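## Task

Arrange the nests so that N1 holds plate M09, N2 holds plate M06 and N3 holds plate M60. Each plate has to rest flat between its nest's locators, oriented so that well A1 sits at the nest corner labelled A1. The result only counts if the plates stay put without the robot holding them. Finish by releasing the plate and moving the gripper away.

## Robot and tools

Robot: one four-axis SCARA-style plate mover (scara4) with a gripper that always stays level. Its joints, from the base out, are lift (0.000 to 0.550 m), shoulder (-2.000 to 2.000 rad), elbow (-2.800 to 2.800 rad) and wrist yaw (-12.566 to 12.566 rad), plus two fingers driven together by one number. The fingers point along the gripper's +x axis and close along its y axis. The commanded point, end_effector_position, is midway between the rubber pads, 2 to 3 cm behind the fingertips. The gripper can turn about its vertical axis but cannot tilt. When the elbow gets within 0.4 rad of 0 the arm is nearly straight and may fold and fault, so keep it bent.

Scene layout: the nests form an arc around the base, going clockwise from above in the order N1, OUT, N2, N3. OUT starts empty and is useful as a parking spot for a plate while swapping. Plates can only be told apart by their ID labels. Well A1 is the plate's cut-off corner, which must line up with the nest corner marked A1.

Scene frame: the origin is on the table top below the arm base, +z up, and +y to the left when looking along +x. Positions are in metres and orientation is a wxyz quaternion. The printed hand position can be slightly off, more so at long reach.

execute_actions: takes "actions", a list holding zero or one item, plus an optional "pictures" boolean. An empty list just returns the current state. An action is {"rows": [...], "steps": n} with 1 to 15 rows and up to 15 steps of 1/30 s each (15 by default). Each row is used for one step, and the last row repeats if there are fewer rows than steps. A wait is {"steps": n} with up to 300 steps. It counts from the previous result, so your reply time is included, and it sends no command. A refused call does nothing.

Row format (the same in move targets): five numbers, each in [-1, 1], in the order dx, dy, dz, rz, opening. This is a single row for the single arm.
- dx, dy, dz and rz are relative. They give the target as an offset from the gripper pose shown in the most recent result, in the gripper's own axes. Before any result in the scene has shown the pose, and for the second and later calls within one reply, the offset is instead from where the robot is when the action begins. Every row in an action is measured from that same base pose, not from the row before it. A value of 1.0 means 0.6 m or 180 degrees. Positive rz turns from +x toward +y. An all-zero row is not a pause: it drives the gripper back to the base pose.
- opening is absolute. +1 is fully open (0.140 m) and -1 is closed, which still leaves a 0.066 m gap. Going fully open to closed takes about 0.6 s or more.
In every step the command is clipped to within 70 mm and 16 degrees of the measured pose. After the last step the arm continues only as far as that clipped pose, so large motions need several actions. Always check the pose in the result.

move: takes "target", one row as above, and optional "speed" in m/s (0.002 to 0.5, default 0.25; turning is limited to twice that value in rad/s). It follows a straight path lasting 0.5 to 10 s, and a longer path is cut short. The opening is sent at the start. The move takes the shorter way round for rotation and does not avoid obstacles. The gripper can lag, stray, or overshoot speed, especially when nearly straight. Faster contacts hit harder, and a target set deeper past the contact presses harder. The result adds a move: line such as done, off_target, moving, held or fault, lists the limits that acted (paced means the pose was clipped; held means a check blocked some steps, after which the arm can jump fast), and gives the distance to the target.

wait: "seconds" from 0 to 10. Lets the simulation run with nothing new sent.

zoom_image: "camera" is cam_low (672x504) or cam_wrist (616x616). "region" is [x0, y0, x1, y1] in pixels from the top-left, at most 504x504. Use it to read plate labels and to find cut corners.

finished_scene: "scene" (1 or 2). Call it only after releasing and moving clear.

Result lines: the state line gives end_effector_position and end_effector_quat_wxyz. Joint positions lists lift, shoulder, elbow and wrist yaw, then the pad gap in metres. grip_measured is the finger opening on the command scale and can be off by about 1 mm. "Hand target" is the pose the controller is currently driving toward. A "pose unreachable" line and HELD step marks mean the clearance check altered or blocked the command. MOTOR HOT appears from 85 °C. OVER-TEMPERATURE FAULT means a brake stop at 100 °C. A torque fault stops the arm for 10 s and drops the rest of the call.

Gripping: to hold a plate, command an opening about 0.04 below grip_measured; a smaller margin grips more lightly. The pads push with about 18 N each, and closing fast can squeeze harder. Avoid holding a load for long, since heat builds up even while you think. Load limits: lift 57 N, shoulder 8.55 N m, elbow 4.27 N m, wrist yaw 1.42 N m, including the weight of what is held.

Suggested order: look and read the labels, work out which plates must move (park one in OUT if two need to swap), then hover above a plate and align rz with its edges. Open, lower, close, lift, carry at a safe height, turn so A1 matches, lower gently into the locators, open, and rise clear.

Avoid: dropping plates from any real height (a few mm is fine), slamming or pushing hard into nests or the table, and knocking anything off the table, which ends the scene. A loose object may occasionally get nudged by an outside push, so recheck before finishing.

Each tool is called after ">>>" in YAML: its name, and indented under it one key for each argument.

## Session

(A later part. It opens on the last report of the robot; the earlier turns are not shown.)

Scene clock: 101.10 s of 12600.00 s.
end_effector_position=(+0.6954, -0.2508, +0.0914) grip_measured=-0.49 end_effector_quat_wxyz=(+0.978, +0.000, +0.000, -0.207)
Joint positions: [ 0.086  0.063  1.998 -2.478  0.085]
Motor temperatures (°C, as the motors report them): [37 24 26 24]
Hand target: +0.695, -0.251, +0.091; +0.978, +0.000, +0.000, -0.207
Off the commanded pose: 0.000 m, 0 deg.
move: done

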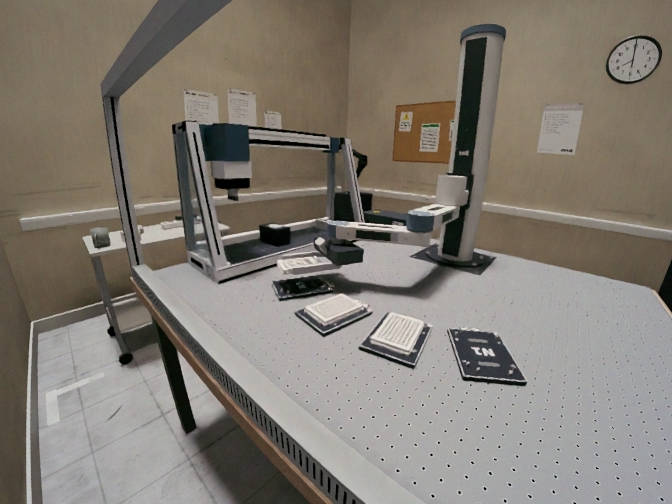

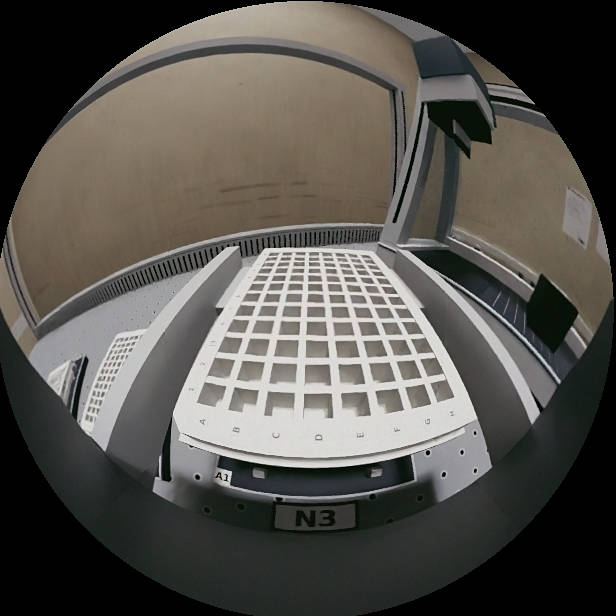

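>>> move:
  target: [-0.433, 0.7922, 0, 0.309, -0.63]
  speed: 0.2

>>> move:
  target: [0, 0, -0.078, 0, -0.63]
  speed: 0.06

Scene clock: 111.47 s of 12600.00 s.
end_effector_position=(+0.6505, +0.2892, +0.0914) grip_measured=-0.49 end_effector_quat_wxyz=(+0.962, +0.000, +0.000, +0.274)
Joint positions: [ 0.086  1.13   1.854 -2.429  0.085]
Motor temperatures (°C, as the motors report them): [37 24 26 24]
Hand target: +0.651, +0.289, +0.091; +0.962, +0.000, +0.000, +0.273
Off the commanded pose: 0.000 m, 0 deg.
After step 90, 4.33 s passed at rest.
move: done

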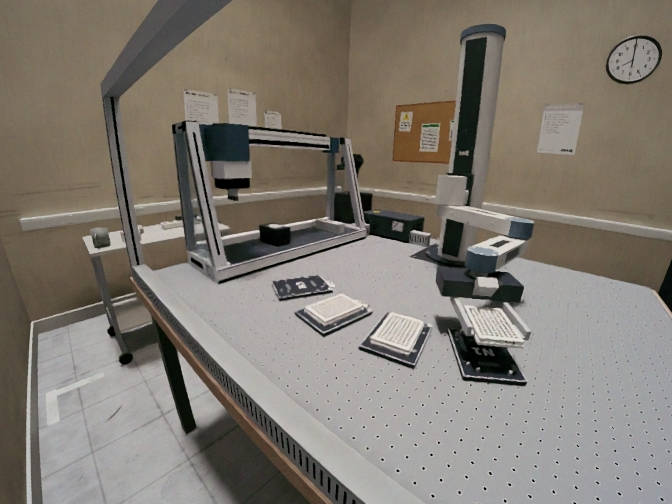

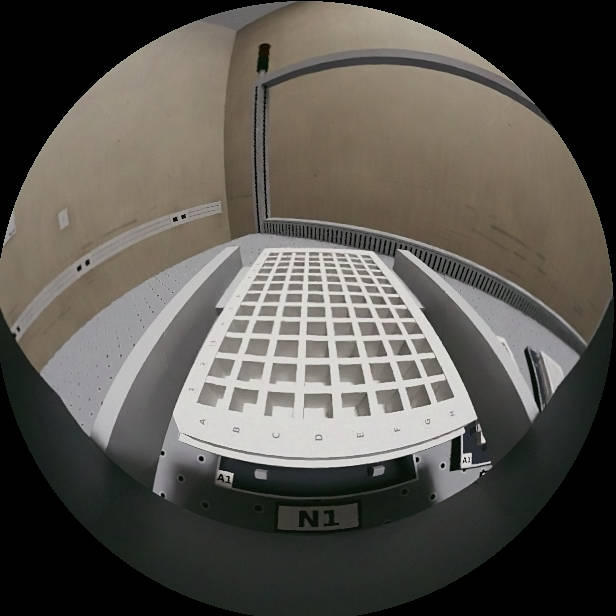

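Scene clock: 112.53 s of 12600.00 s.
end_effector_position=(+0.6505, +0.2892, +0.0445) grip_measured=-0.49 end_effector_quat_wxyz=(+0.962, +0.000, +0.000, +0.274)
Joint positions: [ 0.04   1.13   1.854 -2.429  0.085]
Motor temperatures (°C, as the motors report them): [37 24 26 24]
Hand target: +0.650, +0.289, +0.045; +0.962, +0.000, +0.000, +0.274
Off the commanded pose: 0.000 m, 0 deg.
move: done

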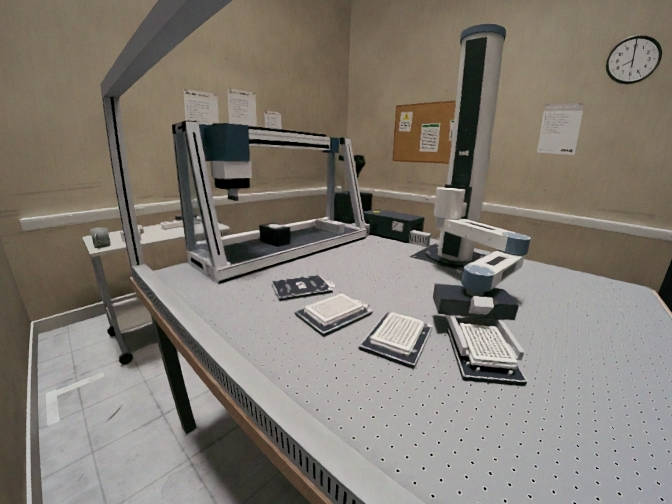

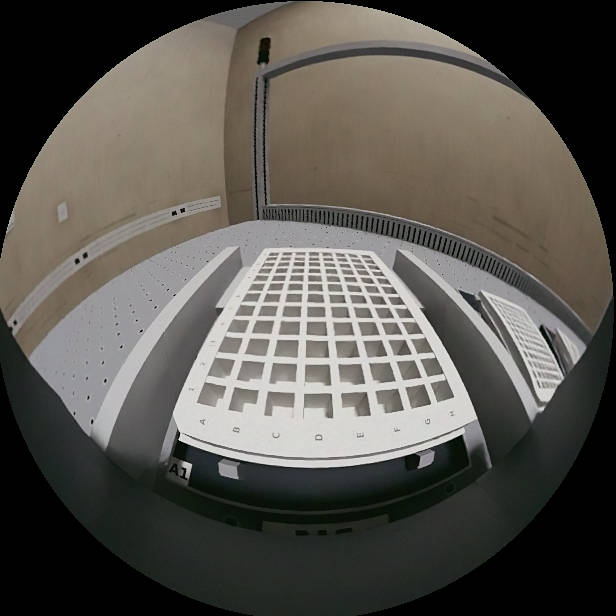

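>>> move:
  target: [0, 0, -0.0185, 0.005, -0.63]
  speed: 0.02

>>> move:
  target: [0, 0, 0, 0, 0.1]
  speed: 0.02

>>> move:
  target: [0, 0, 0.066, 0, 0.1]
  speed: 0.1

Scene clock: 121.13 s of 12600.00 s.
end_effector_position=(+0.6505, +0.2892, +0.0333) grip_measured=-0.49 end_effector_quat_wxyz=(+0.960, +0.000, +0.000, +0.281)
Joint positions: [ 0.028  1.125  1.854 -2.409  0.085]
Motor temperatures (°C, as the motors report them): [37 24 26 24]
Hand target: +0.650, +0.289, +0.033; +0.960, +0.000, +0.000, +0.281
Off the commanded pose: 0.000 m, 0 deg.
After step 90, 4.83 s passed at rest.
move: done

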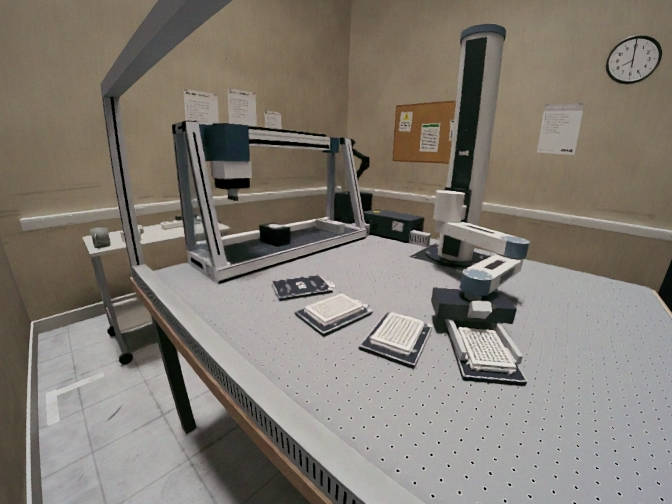

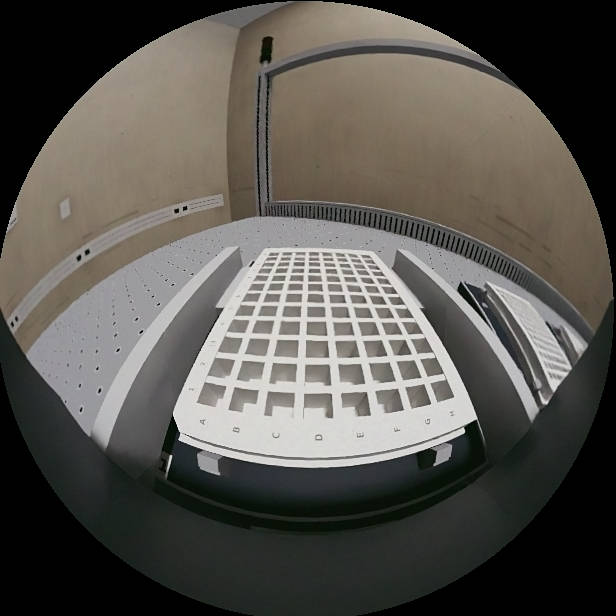

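Scene clock: 121.63 s of 12600.00 s.
end_effector_position=(+0.6505, +0.2892, +0.0333) grip_measured=+0.10 end_effector_quat_wxyz=(+0.960, +0.000, +0.000, +0.281)
Joint positions: [ 0.028  1.125  1.854 -2.409  0.107]
Motor temperatures (°C, as the motors report them): [37 24 26 24]
Hand target: +0.650, +0.289, +0.033; +0.960, +0.000, +0.000, +0.281
Off the commanded pose: 0.000 m, 0 deg.
move: done

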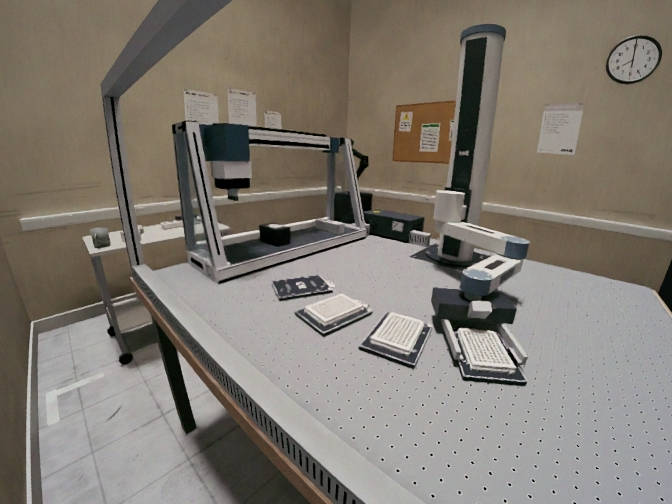

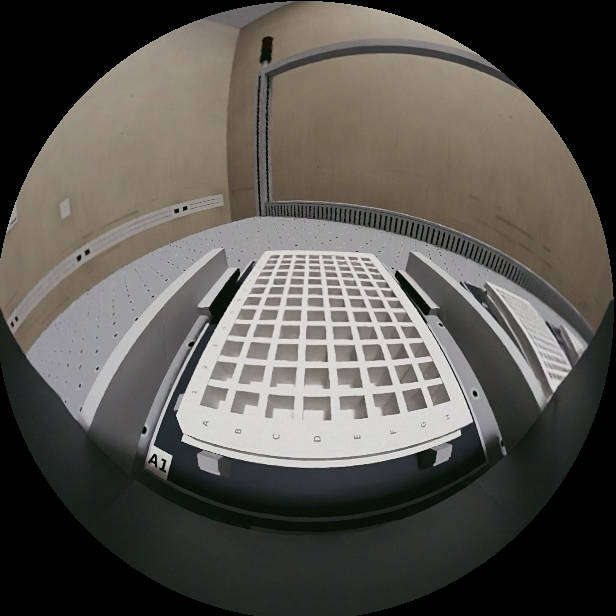

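Scene clock: 122.37 s of 12600.00 s.
end_effector_position=(+0.6505, +0.2892, +0.0730) grip_measured=+0.10 end_effector_quat_wxyz=(+0.960, +0.000, +0.000, +0.281)
Joint positions: [ 0.068  1.125  1.854 -2.409  0.107]
Motor temperatures (°C, as the motors report them): [37 24 26 24]
Hand target: +0.650, +0.289, +0.073; +0.960, +0.000, +0.000, +0.281
Off the commanded pose: 0.000 m, 0 deg.
move: done

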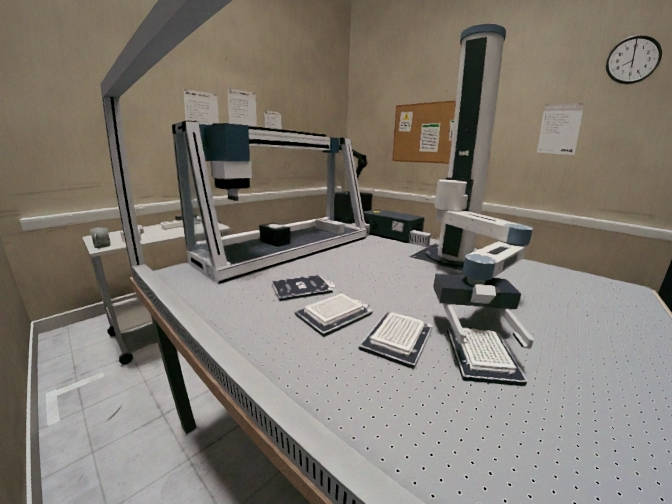

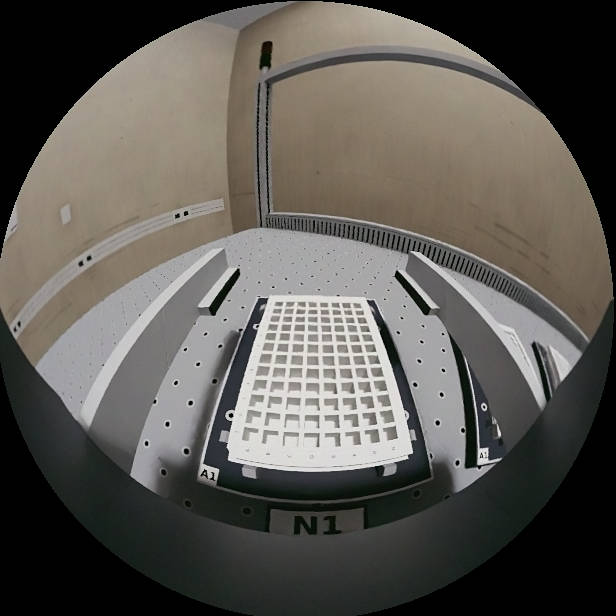

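>>> move:
  target: [-0.0647, -0.3078, 0, -0.1117, 0.1]

>>> move:
  target: [0, 0, -0.0695, 0, 0.1]
  speed: 0.06

>>> move:
  target: [0, 0, 0, 0, -0.63]
  speed: 0.02

>>> move:
  target: [0, 0, 0.1, 0, -0.63]
  speed: 0.1

Scene clock: 137.03 s of 12600.00 s.
end_effector_position=(+0.7174, +0.1125, +0.0730) grip_measured=+0.10 end_effector_quat_wxyz=(+0.994, +0.000, +0.000, +0.109)
Joint positions: [ 0.068  0.794  1.837 -2.412  0.107]
Motor temperatures (°C, as the motors report them): [37 24 26 24]
Hand target: +0.717, +0.113, +0.073; +0.994, +0.000, +0.000, +0.109
Off the commanded pose: 0.000 m, 0 deg.
After step 90, 10.57 s passed at rest.
move: done

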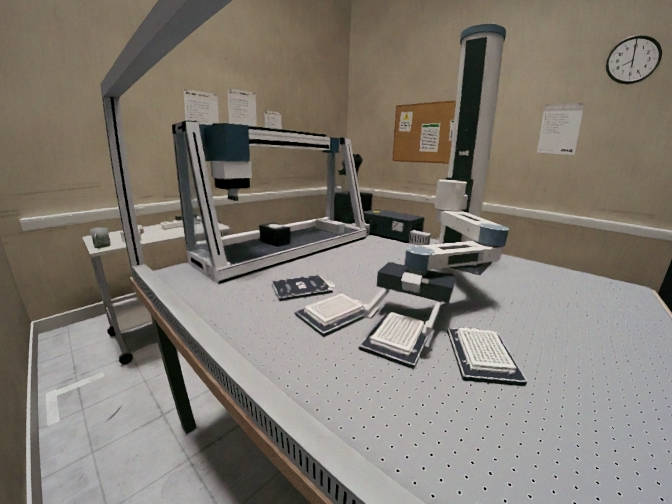

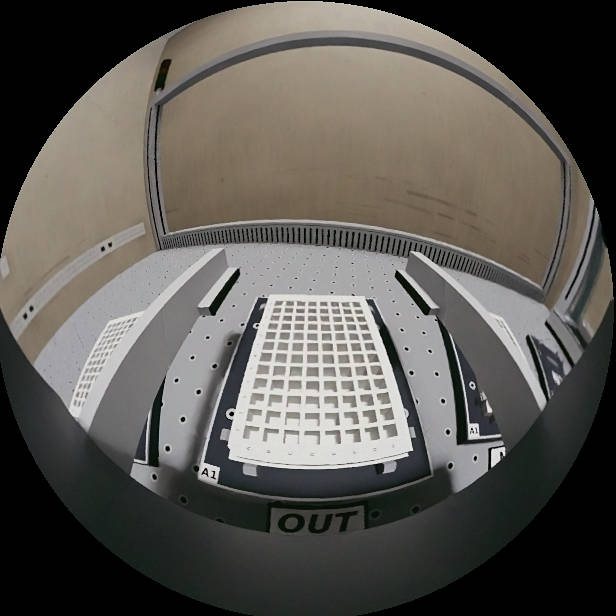

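Scene clock: 138.00 s of 12600.00 s.
end_effector_position=(+0.7174, +0.1125, +0.0312) grip_measured=+0.10 end_effector_quat_wxyz=(+0.994, +0.000, +0.000, +0.109)
Joint positions: [ 0.026  0.794  1.837 -2.412  0.107]
Motor temperatures (°C, as the motors report them): [37 24 26 24]
Hand target: +0.717, +0.112, +0.031; +0.994, +0.000, +0.000, +0.109
Off the commanded pose: 0.000 m, 0 deg.
move: done

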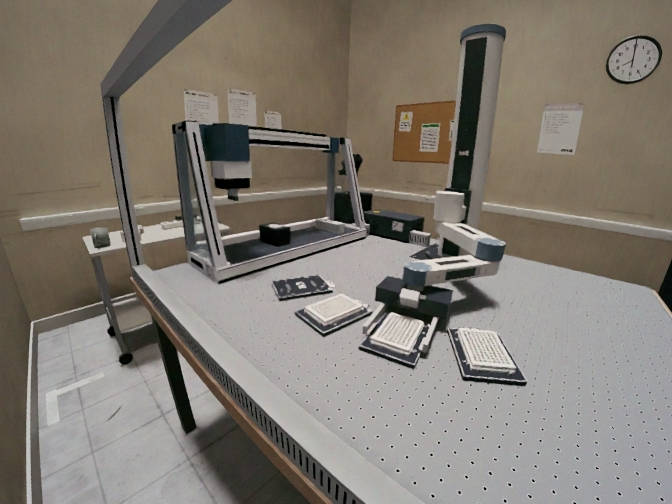

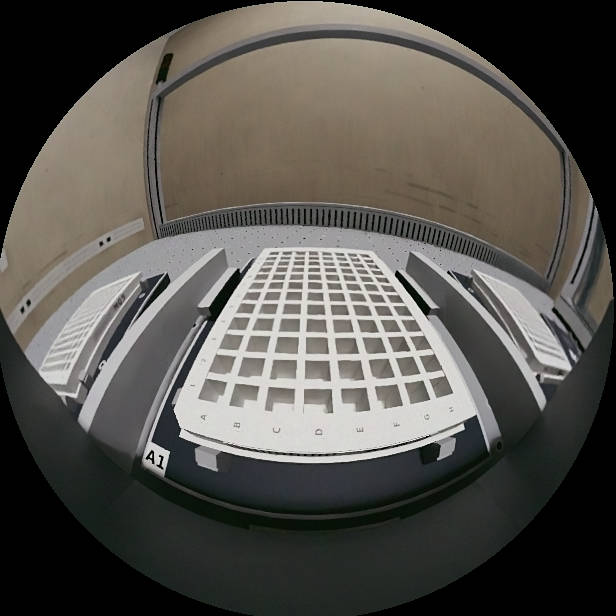

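Scene clock: 138.50 s of 12600.00 s.
end_effector_position=(+0.7174, +0.1125, +0.0312) grip_measured=-0.49 end_effector_quat_wxyz=(+0.994, +0.000, +0.000, +0.109)
Joint positions: [ 0.026  0.794  1.837 -2.412  0.085]
Motor temperatures (°C, as the motors report them): [37 24 26 24]
Hand target: +0.717, +0.112, +0.031; +0.994, +0.000, +0.000, +0.109
Off the commanded pose: 0.000 m, 0 deg.
move: done

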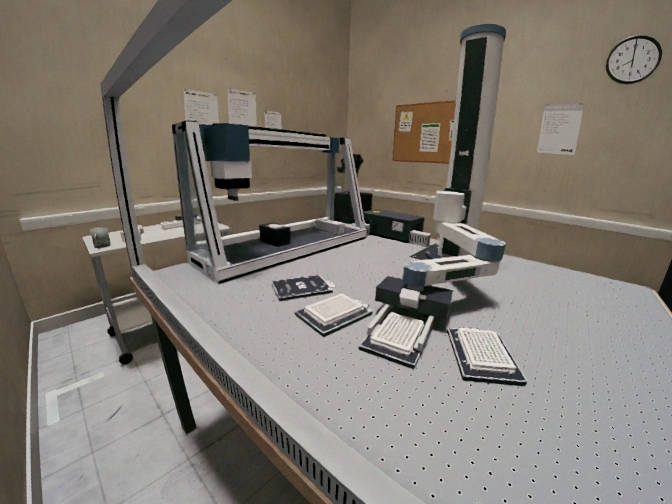

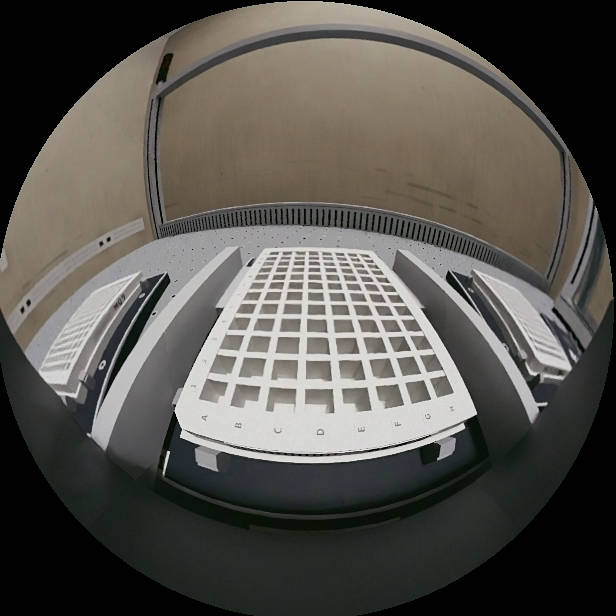

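Scene clock: 139.40 s of 12600.00 s.
end_effector_position=(+0.7173, +0.1126, +0.0913) grip_measured=-0.49 end_effector_quat_wxyz=(+0.994, +0.000, +0.000, +0.109)
Joint positions: [ 0.086  0.794  1.837 -2.412  0.085]
Motor temperatures (°C, as the motors report them): [37 24 26 24]
Hand target: +0.717, +0.113, +0.091; +0.994, +0.000, +0.000, +0.109
Off the commanded pose: 0.000 m, 0 deg.
move: done

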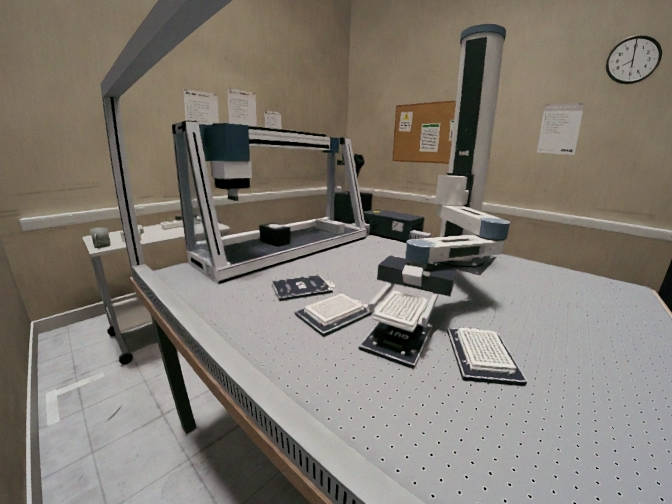

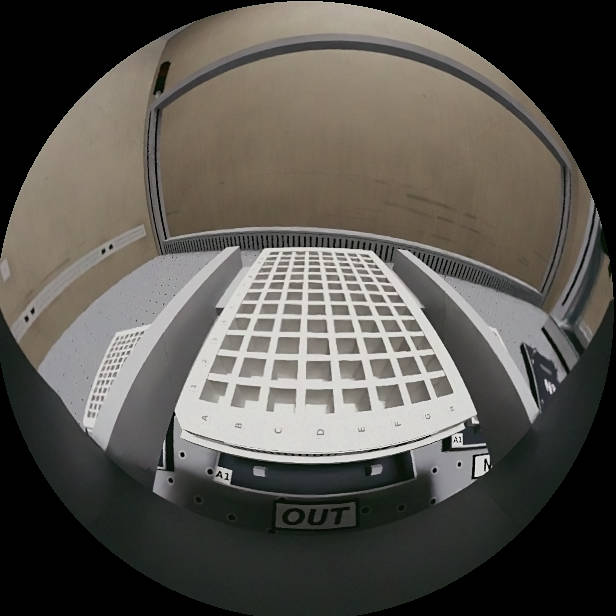

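>>> move:
  target: [-0.1683, -0.5822, 0, -0.2022, -0.63]
  speed: 0.2

>>> move:
  target: [0, 0, -0.078, 0, -0.63]
  speed: 0.06

Scene clock: 151.53 s of 12600.00 s.
end_effector_position=(+0.6943, -0.2505, +0.0913) grip_measured=-0.49 end_effector_quat_wxyz=(+0.978, +0.000, +0.000, -0.207)
Joint positions: [ 0.086  0.066  1.99  -2.473  0.085]
Motor temperatures (°C, as the motors report them): [37 24 26 24]
Hand target: +0.694, -0.250, +0.091; +0.978, +0.000, +0.000, -0.207
Off the commanded pose: 0.000 m, 0 deg.
After step 90, 6.97 s passed at rest.
move: done

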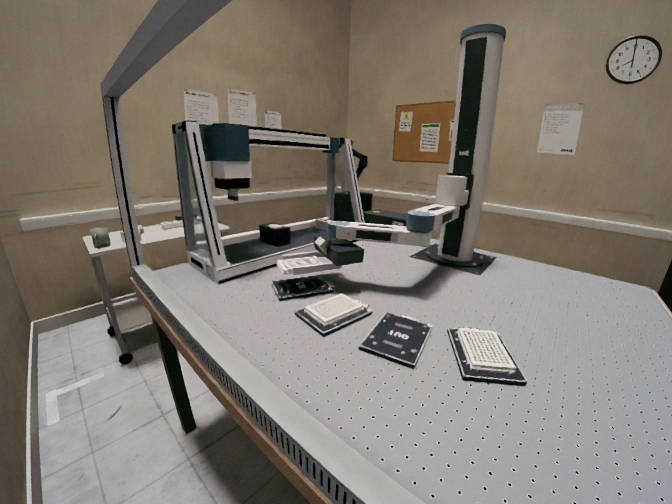

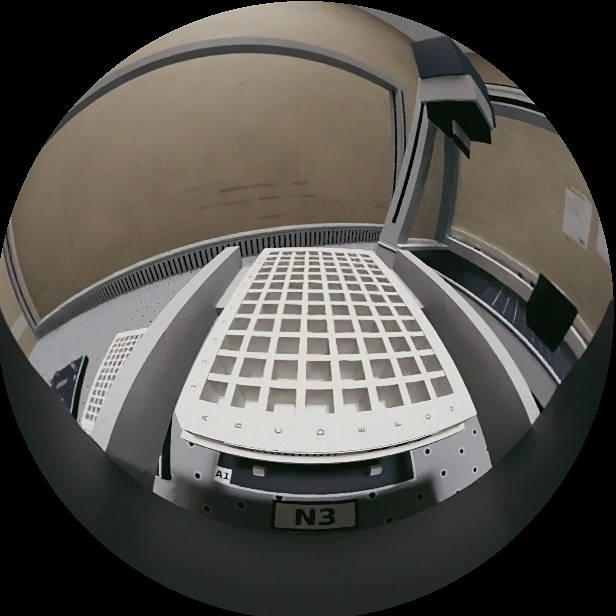

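Scene clock: 152.60 s of 12600.00 s.
end_effector_position=(+0.6943, -0.2505, +0.0444) grip_measured=-0.49 end_effector_quat_wxyz=(+0.978, +0.000, +0.000, -0.207)
Joint positions: [ 0.039  0.066  1.99  -2.473  0.085]
Motor temperatures (°C, as the motors report them): [37 24 26 24]
Hand target: +0.694, -0.250, +0.044; +0.978, +0.000, +0.000, -0.207
Off the commanded pose: 0.000 m, 0 deg.
move: done

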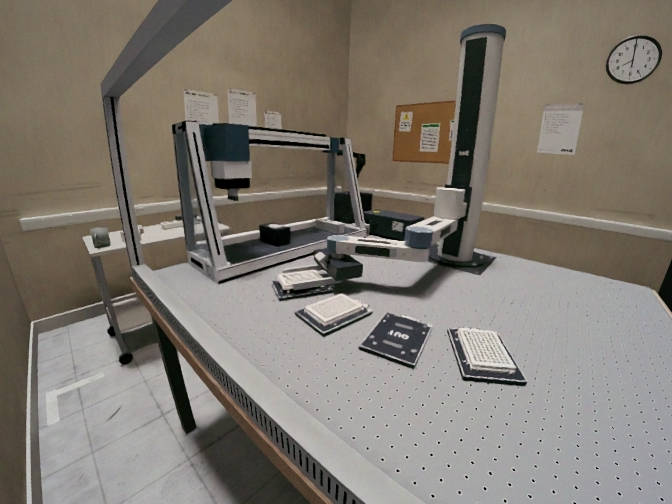

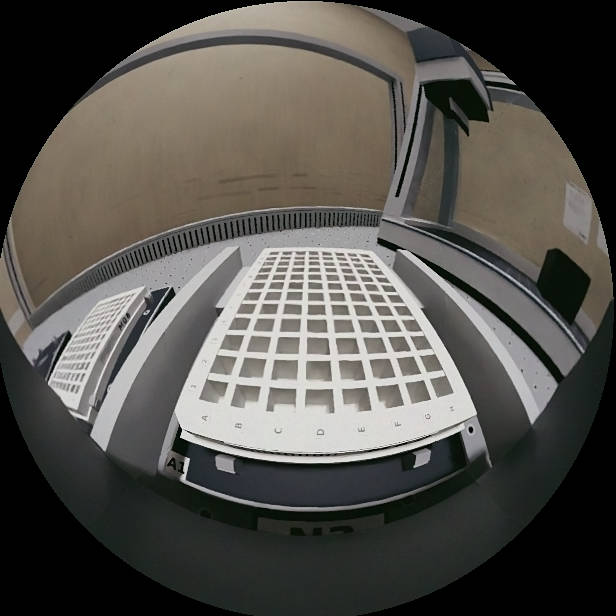

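>>> move:
  target: [0, 0, -0.0185, 0, -0.63]
  speed: 0.02

>>> move:
  target: [0, 0, 0, 0, 0.1]
  speed: 0.02

>>> move:
  target: [0, 0, 0.066, 0, 0.1]
  speed: 0.1

Scene clock: 160.83 s of 12600.00 s.
end_effector_position=(+0.6944, -0.2503, +0.0333) grip_measured=-0.49 end_effector_quat_wxyz=(+0.978, +0.000, +0.000, -0.207)
Joint positions: [ 0.028  0.066  1.99  -2.473  0.085]
Motor temperatures (°C, as the motors report them): [37 24 26 24]
Hand target: +0.694, -0.250, +0.033; +0.978, +0.000, +0.000, -0.207
Off the commanded pose: 0.000 m, 0 deg.
After step 90, 4.47 s passed at rest.
move: done

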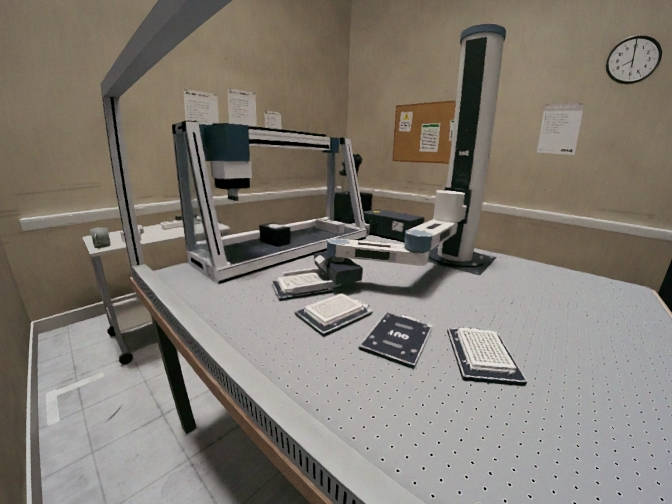

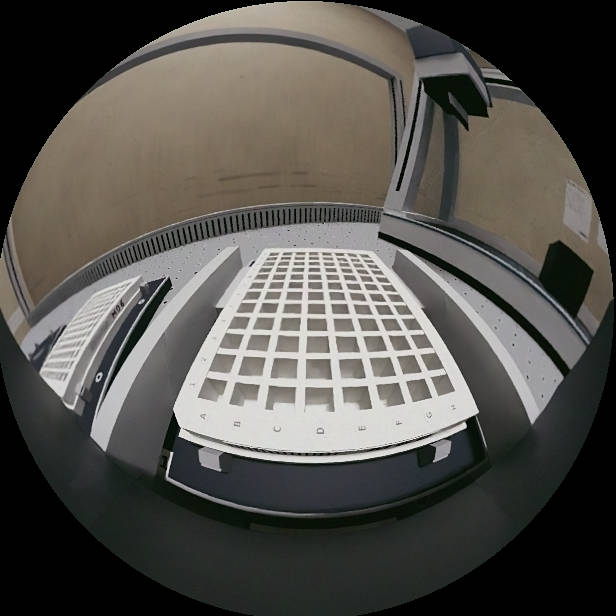

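Scene clock: 161.33 s of 12600.00 s.
end_effector_position=(+0.6944, -0.2503, +0.0333) grip_measured=+0.10 end_effector_quat_wxyz=(+0.978, +0.000, +0.000, -0.207)
Joint positions: [ 0.028  0.066  1.99  -2.473  0.107]
Motor temperatures (°C, as the motors report them): [37 24 26 24]
Hand target: +0.694, -0.250, +0.033; +0.978, +0.000, +0.000, -0.207
Off the commanded pose: 0.000 m, 0 deg.
move: done

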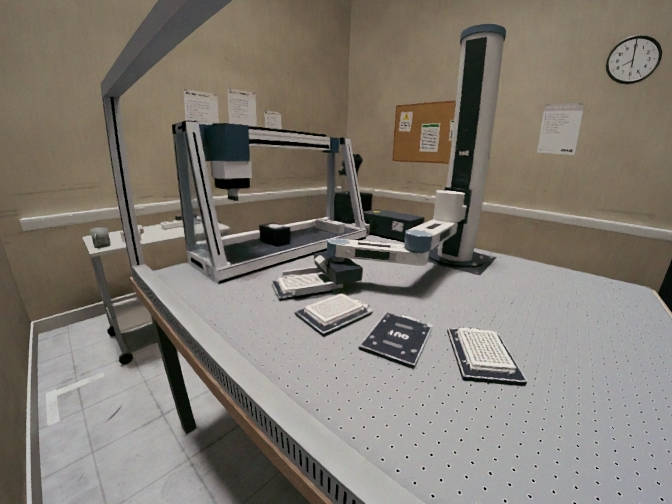

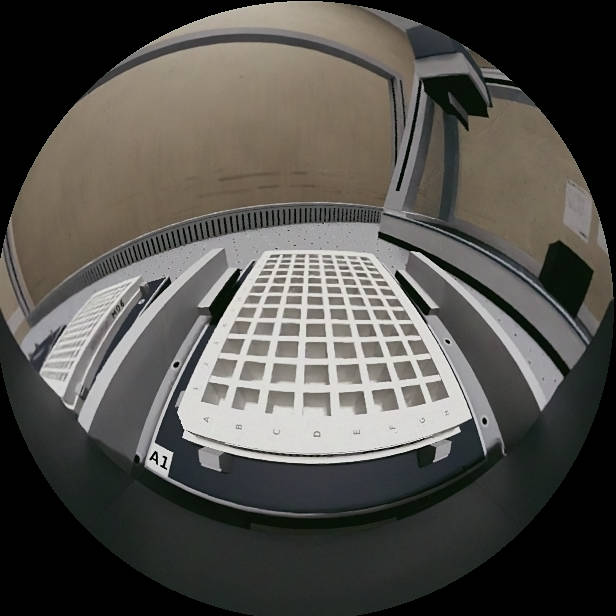

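Scene clock: 162.07 s of 12600.00 s.
end_effector_position=(+0.6944, -0.2503, +0.0729) grip_measured=+0.10 end_effector_quat_wxyz=(+0.978, +0.000, +0.000, -0.207)
Joint positions: [ 0.068  0.066  1.99  -2.473  0.107]
Motor temperatures (°C, as the motors report them): [37 24 26 24]
Hand target: +0.694, -0.250, +0.073; +0.978, +0.000, +0.000, -0.207
Off the commanded pose: 0.000 m, 0 deg.
move: done

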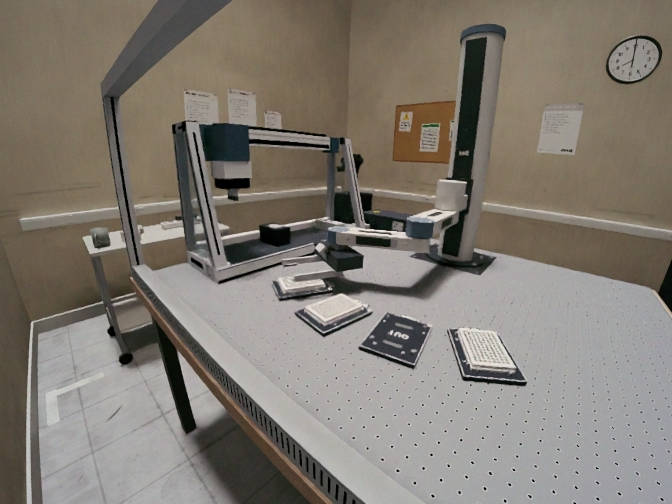

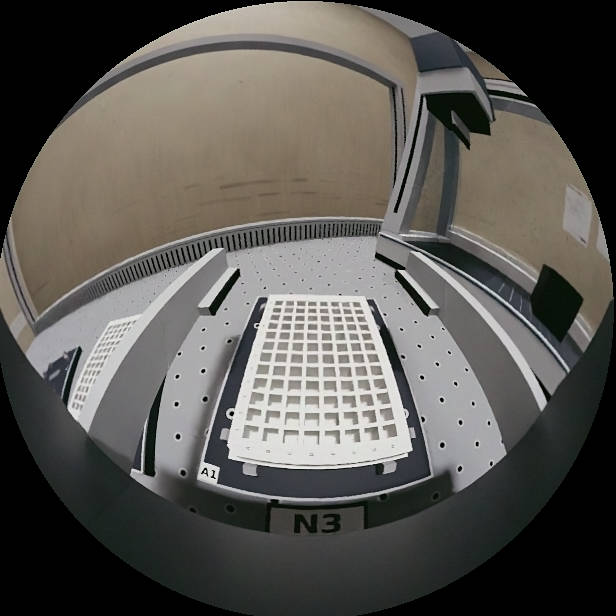

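>>> move:
  target: [-0.0674, 0.3019, 0, 0.094, 0.1]

Scene clock: 168.90 s of 12600.00 s.
end_effector_position=(+0.7309, -0.0681, +0.0729) grip_measured=+0.10 end_effector_quat_wxyz=(+0.998, +0.000, +0.000, -0.060)
Joint positions: [ 0.068  0.454  1.876 -2.451  0.107]
Motor temperatures (°C, as the motors report them): [37 24 26 24]
Hand target: +0.731, -0.068, +0.073; +0.998, +0.000, +0.000, -0.061
Off the commanded pose: 0.000 m, 0 deg.
After step 90, 2.73 s passed at rest.
move: done

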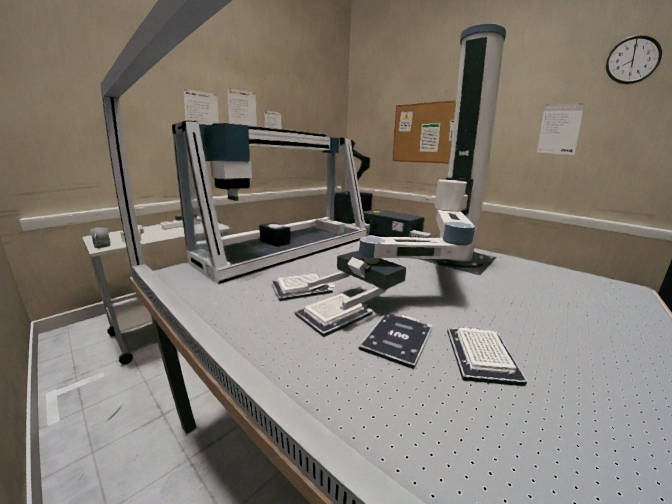

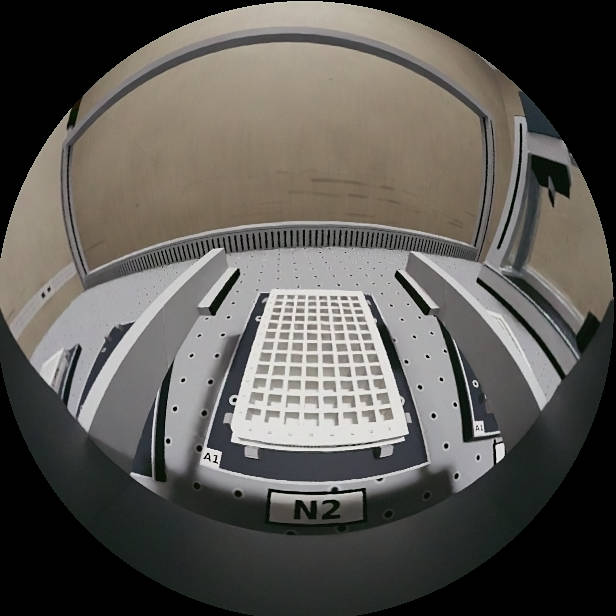

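>>> zoom_image:
  camera: "cam_wrist"
  region: [180, 270, 460, 500]

Region (180, 270, 460, 500) of cam_wrist's 616x616 image, scaled by 1.800, with more detail than that image has; it fills the top 414 rows of this view, and the rest is white.

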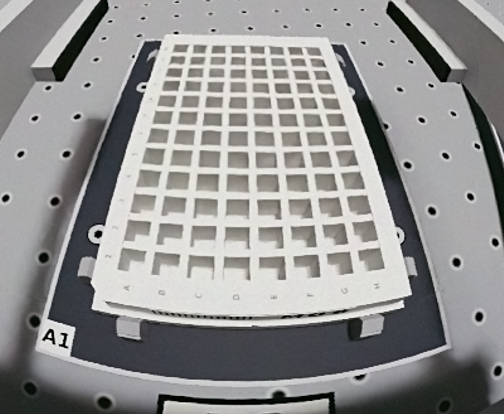

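>>> move:
  target: [-0.2, 0, 0.15, 0, 1]

>>> finished_scene:
  scene: 2

Scene clock: 183.93 s of 12600.00 s.
end_effector_position=(+0.6117, -0.0536, +0.1630) grip_measured=+0.99 end_effector_quat_wxyz=(+0.998, +0.000, +0.000, -0.061)
Joint positions: [ 0.158  0.728  1.221 -2.07   0.14 ]
Motor temperatures (°C, as the motors report them): [37 24 26 24]
Hand target: +0.612, -0.054, +0.163; +0.998, +0.000, +0.000, -0.060
Off the commanded pose: 0.000 m, 0 deg.
After step 90, 11.07 s passed at rest.
move: done

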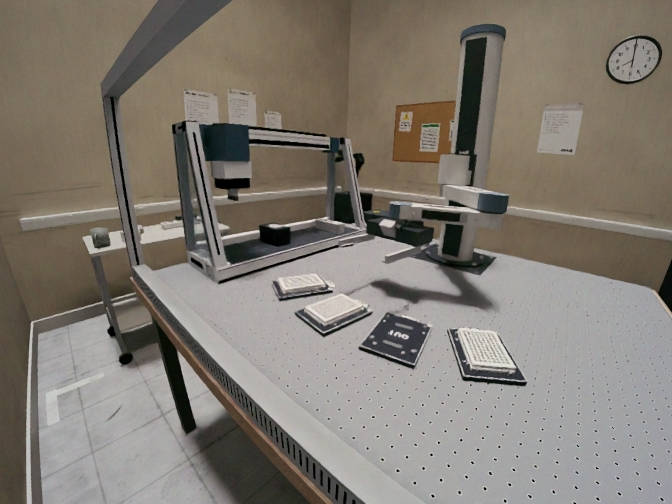

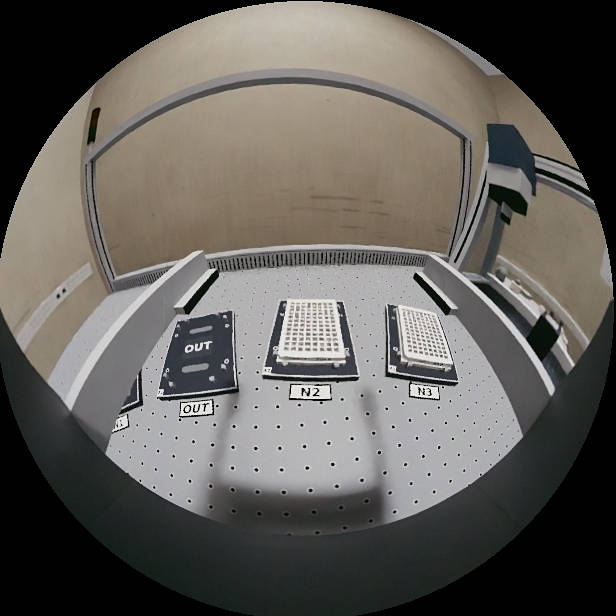

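The scene is finished: the task was done.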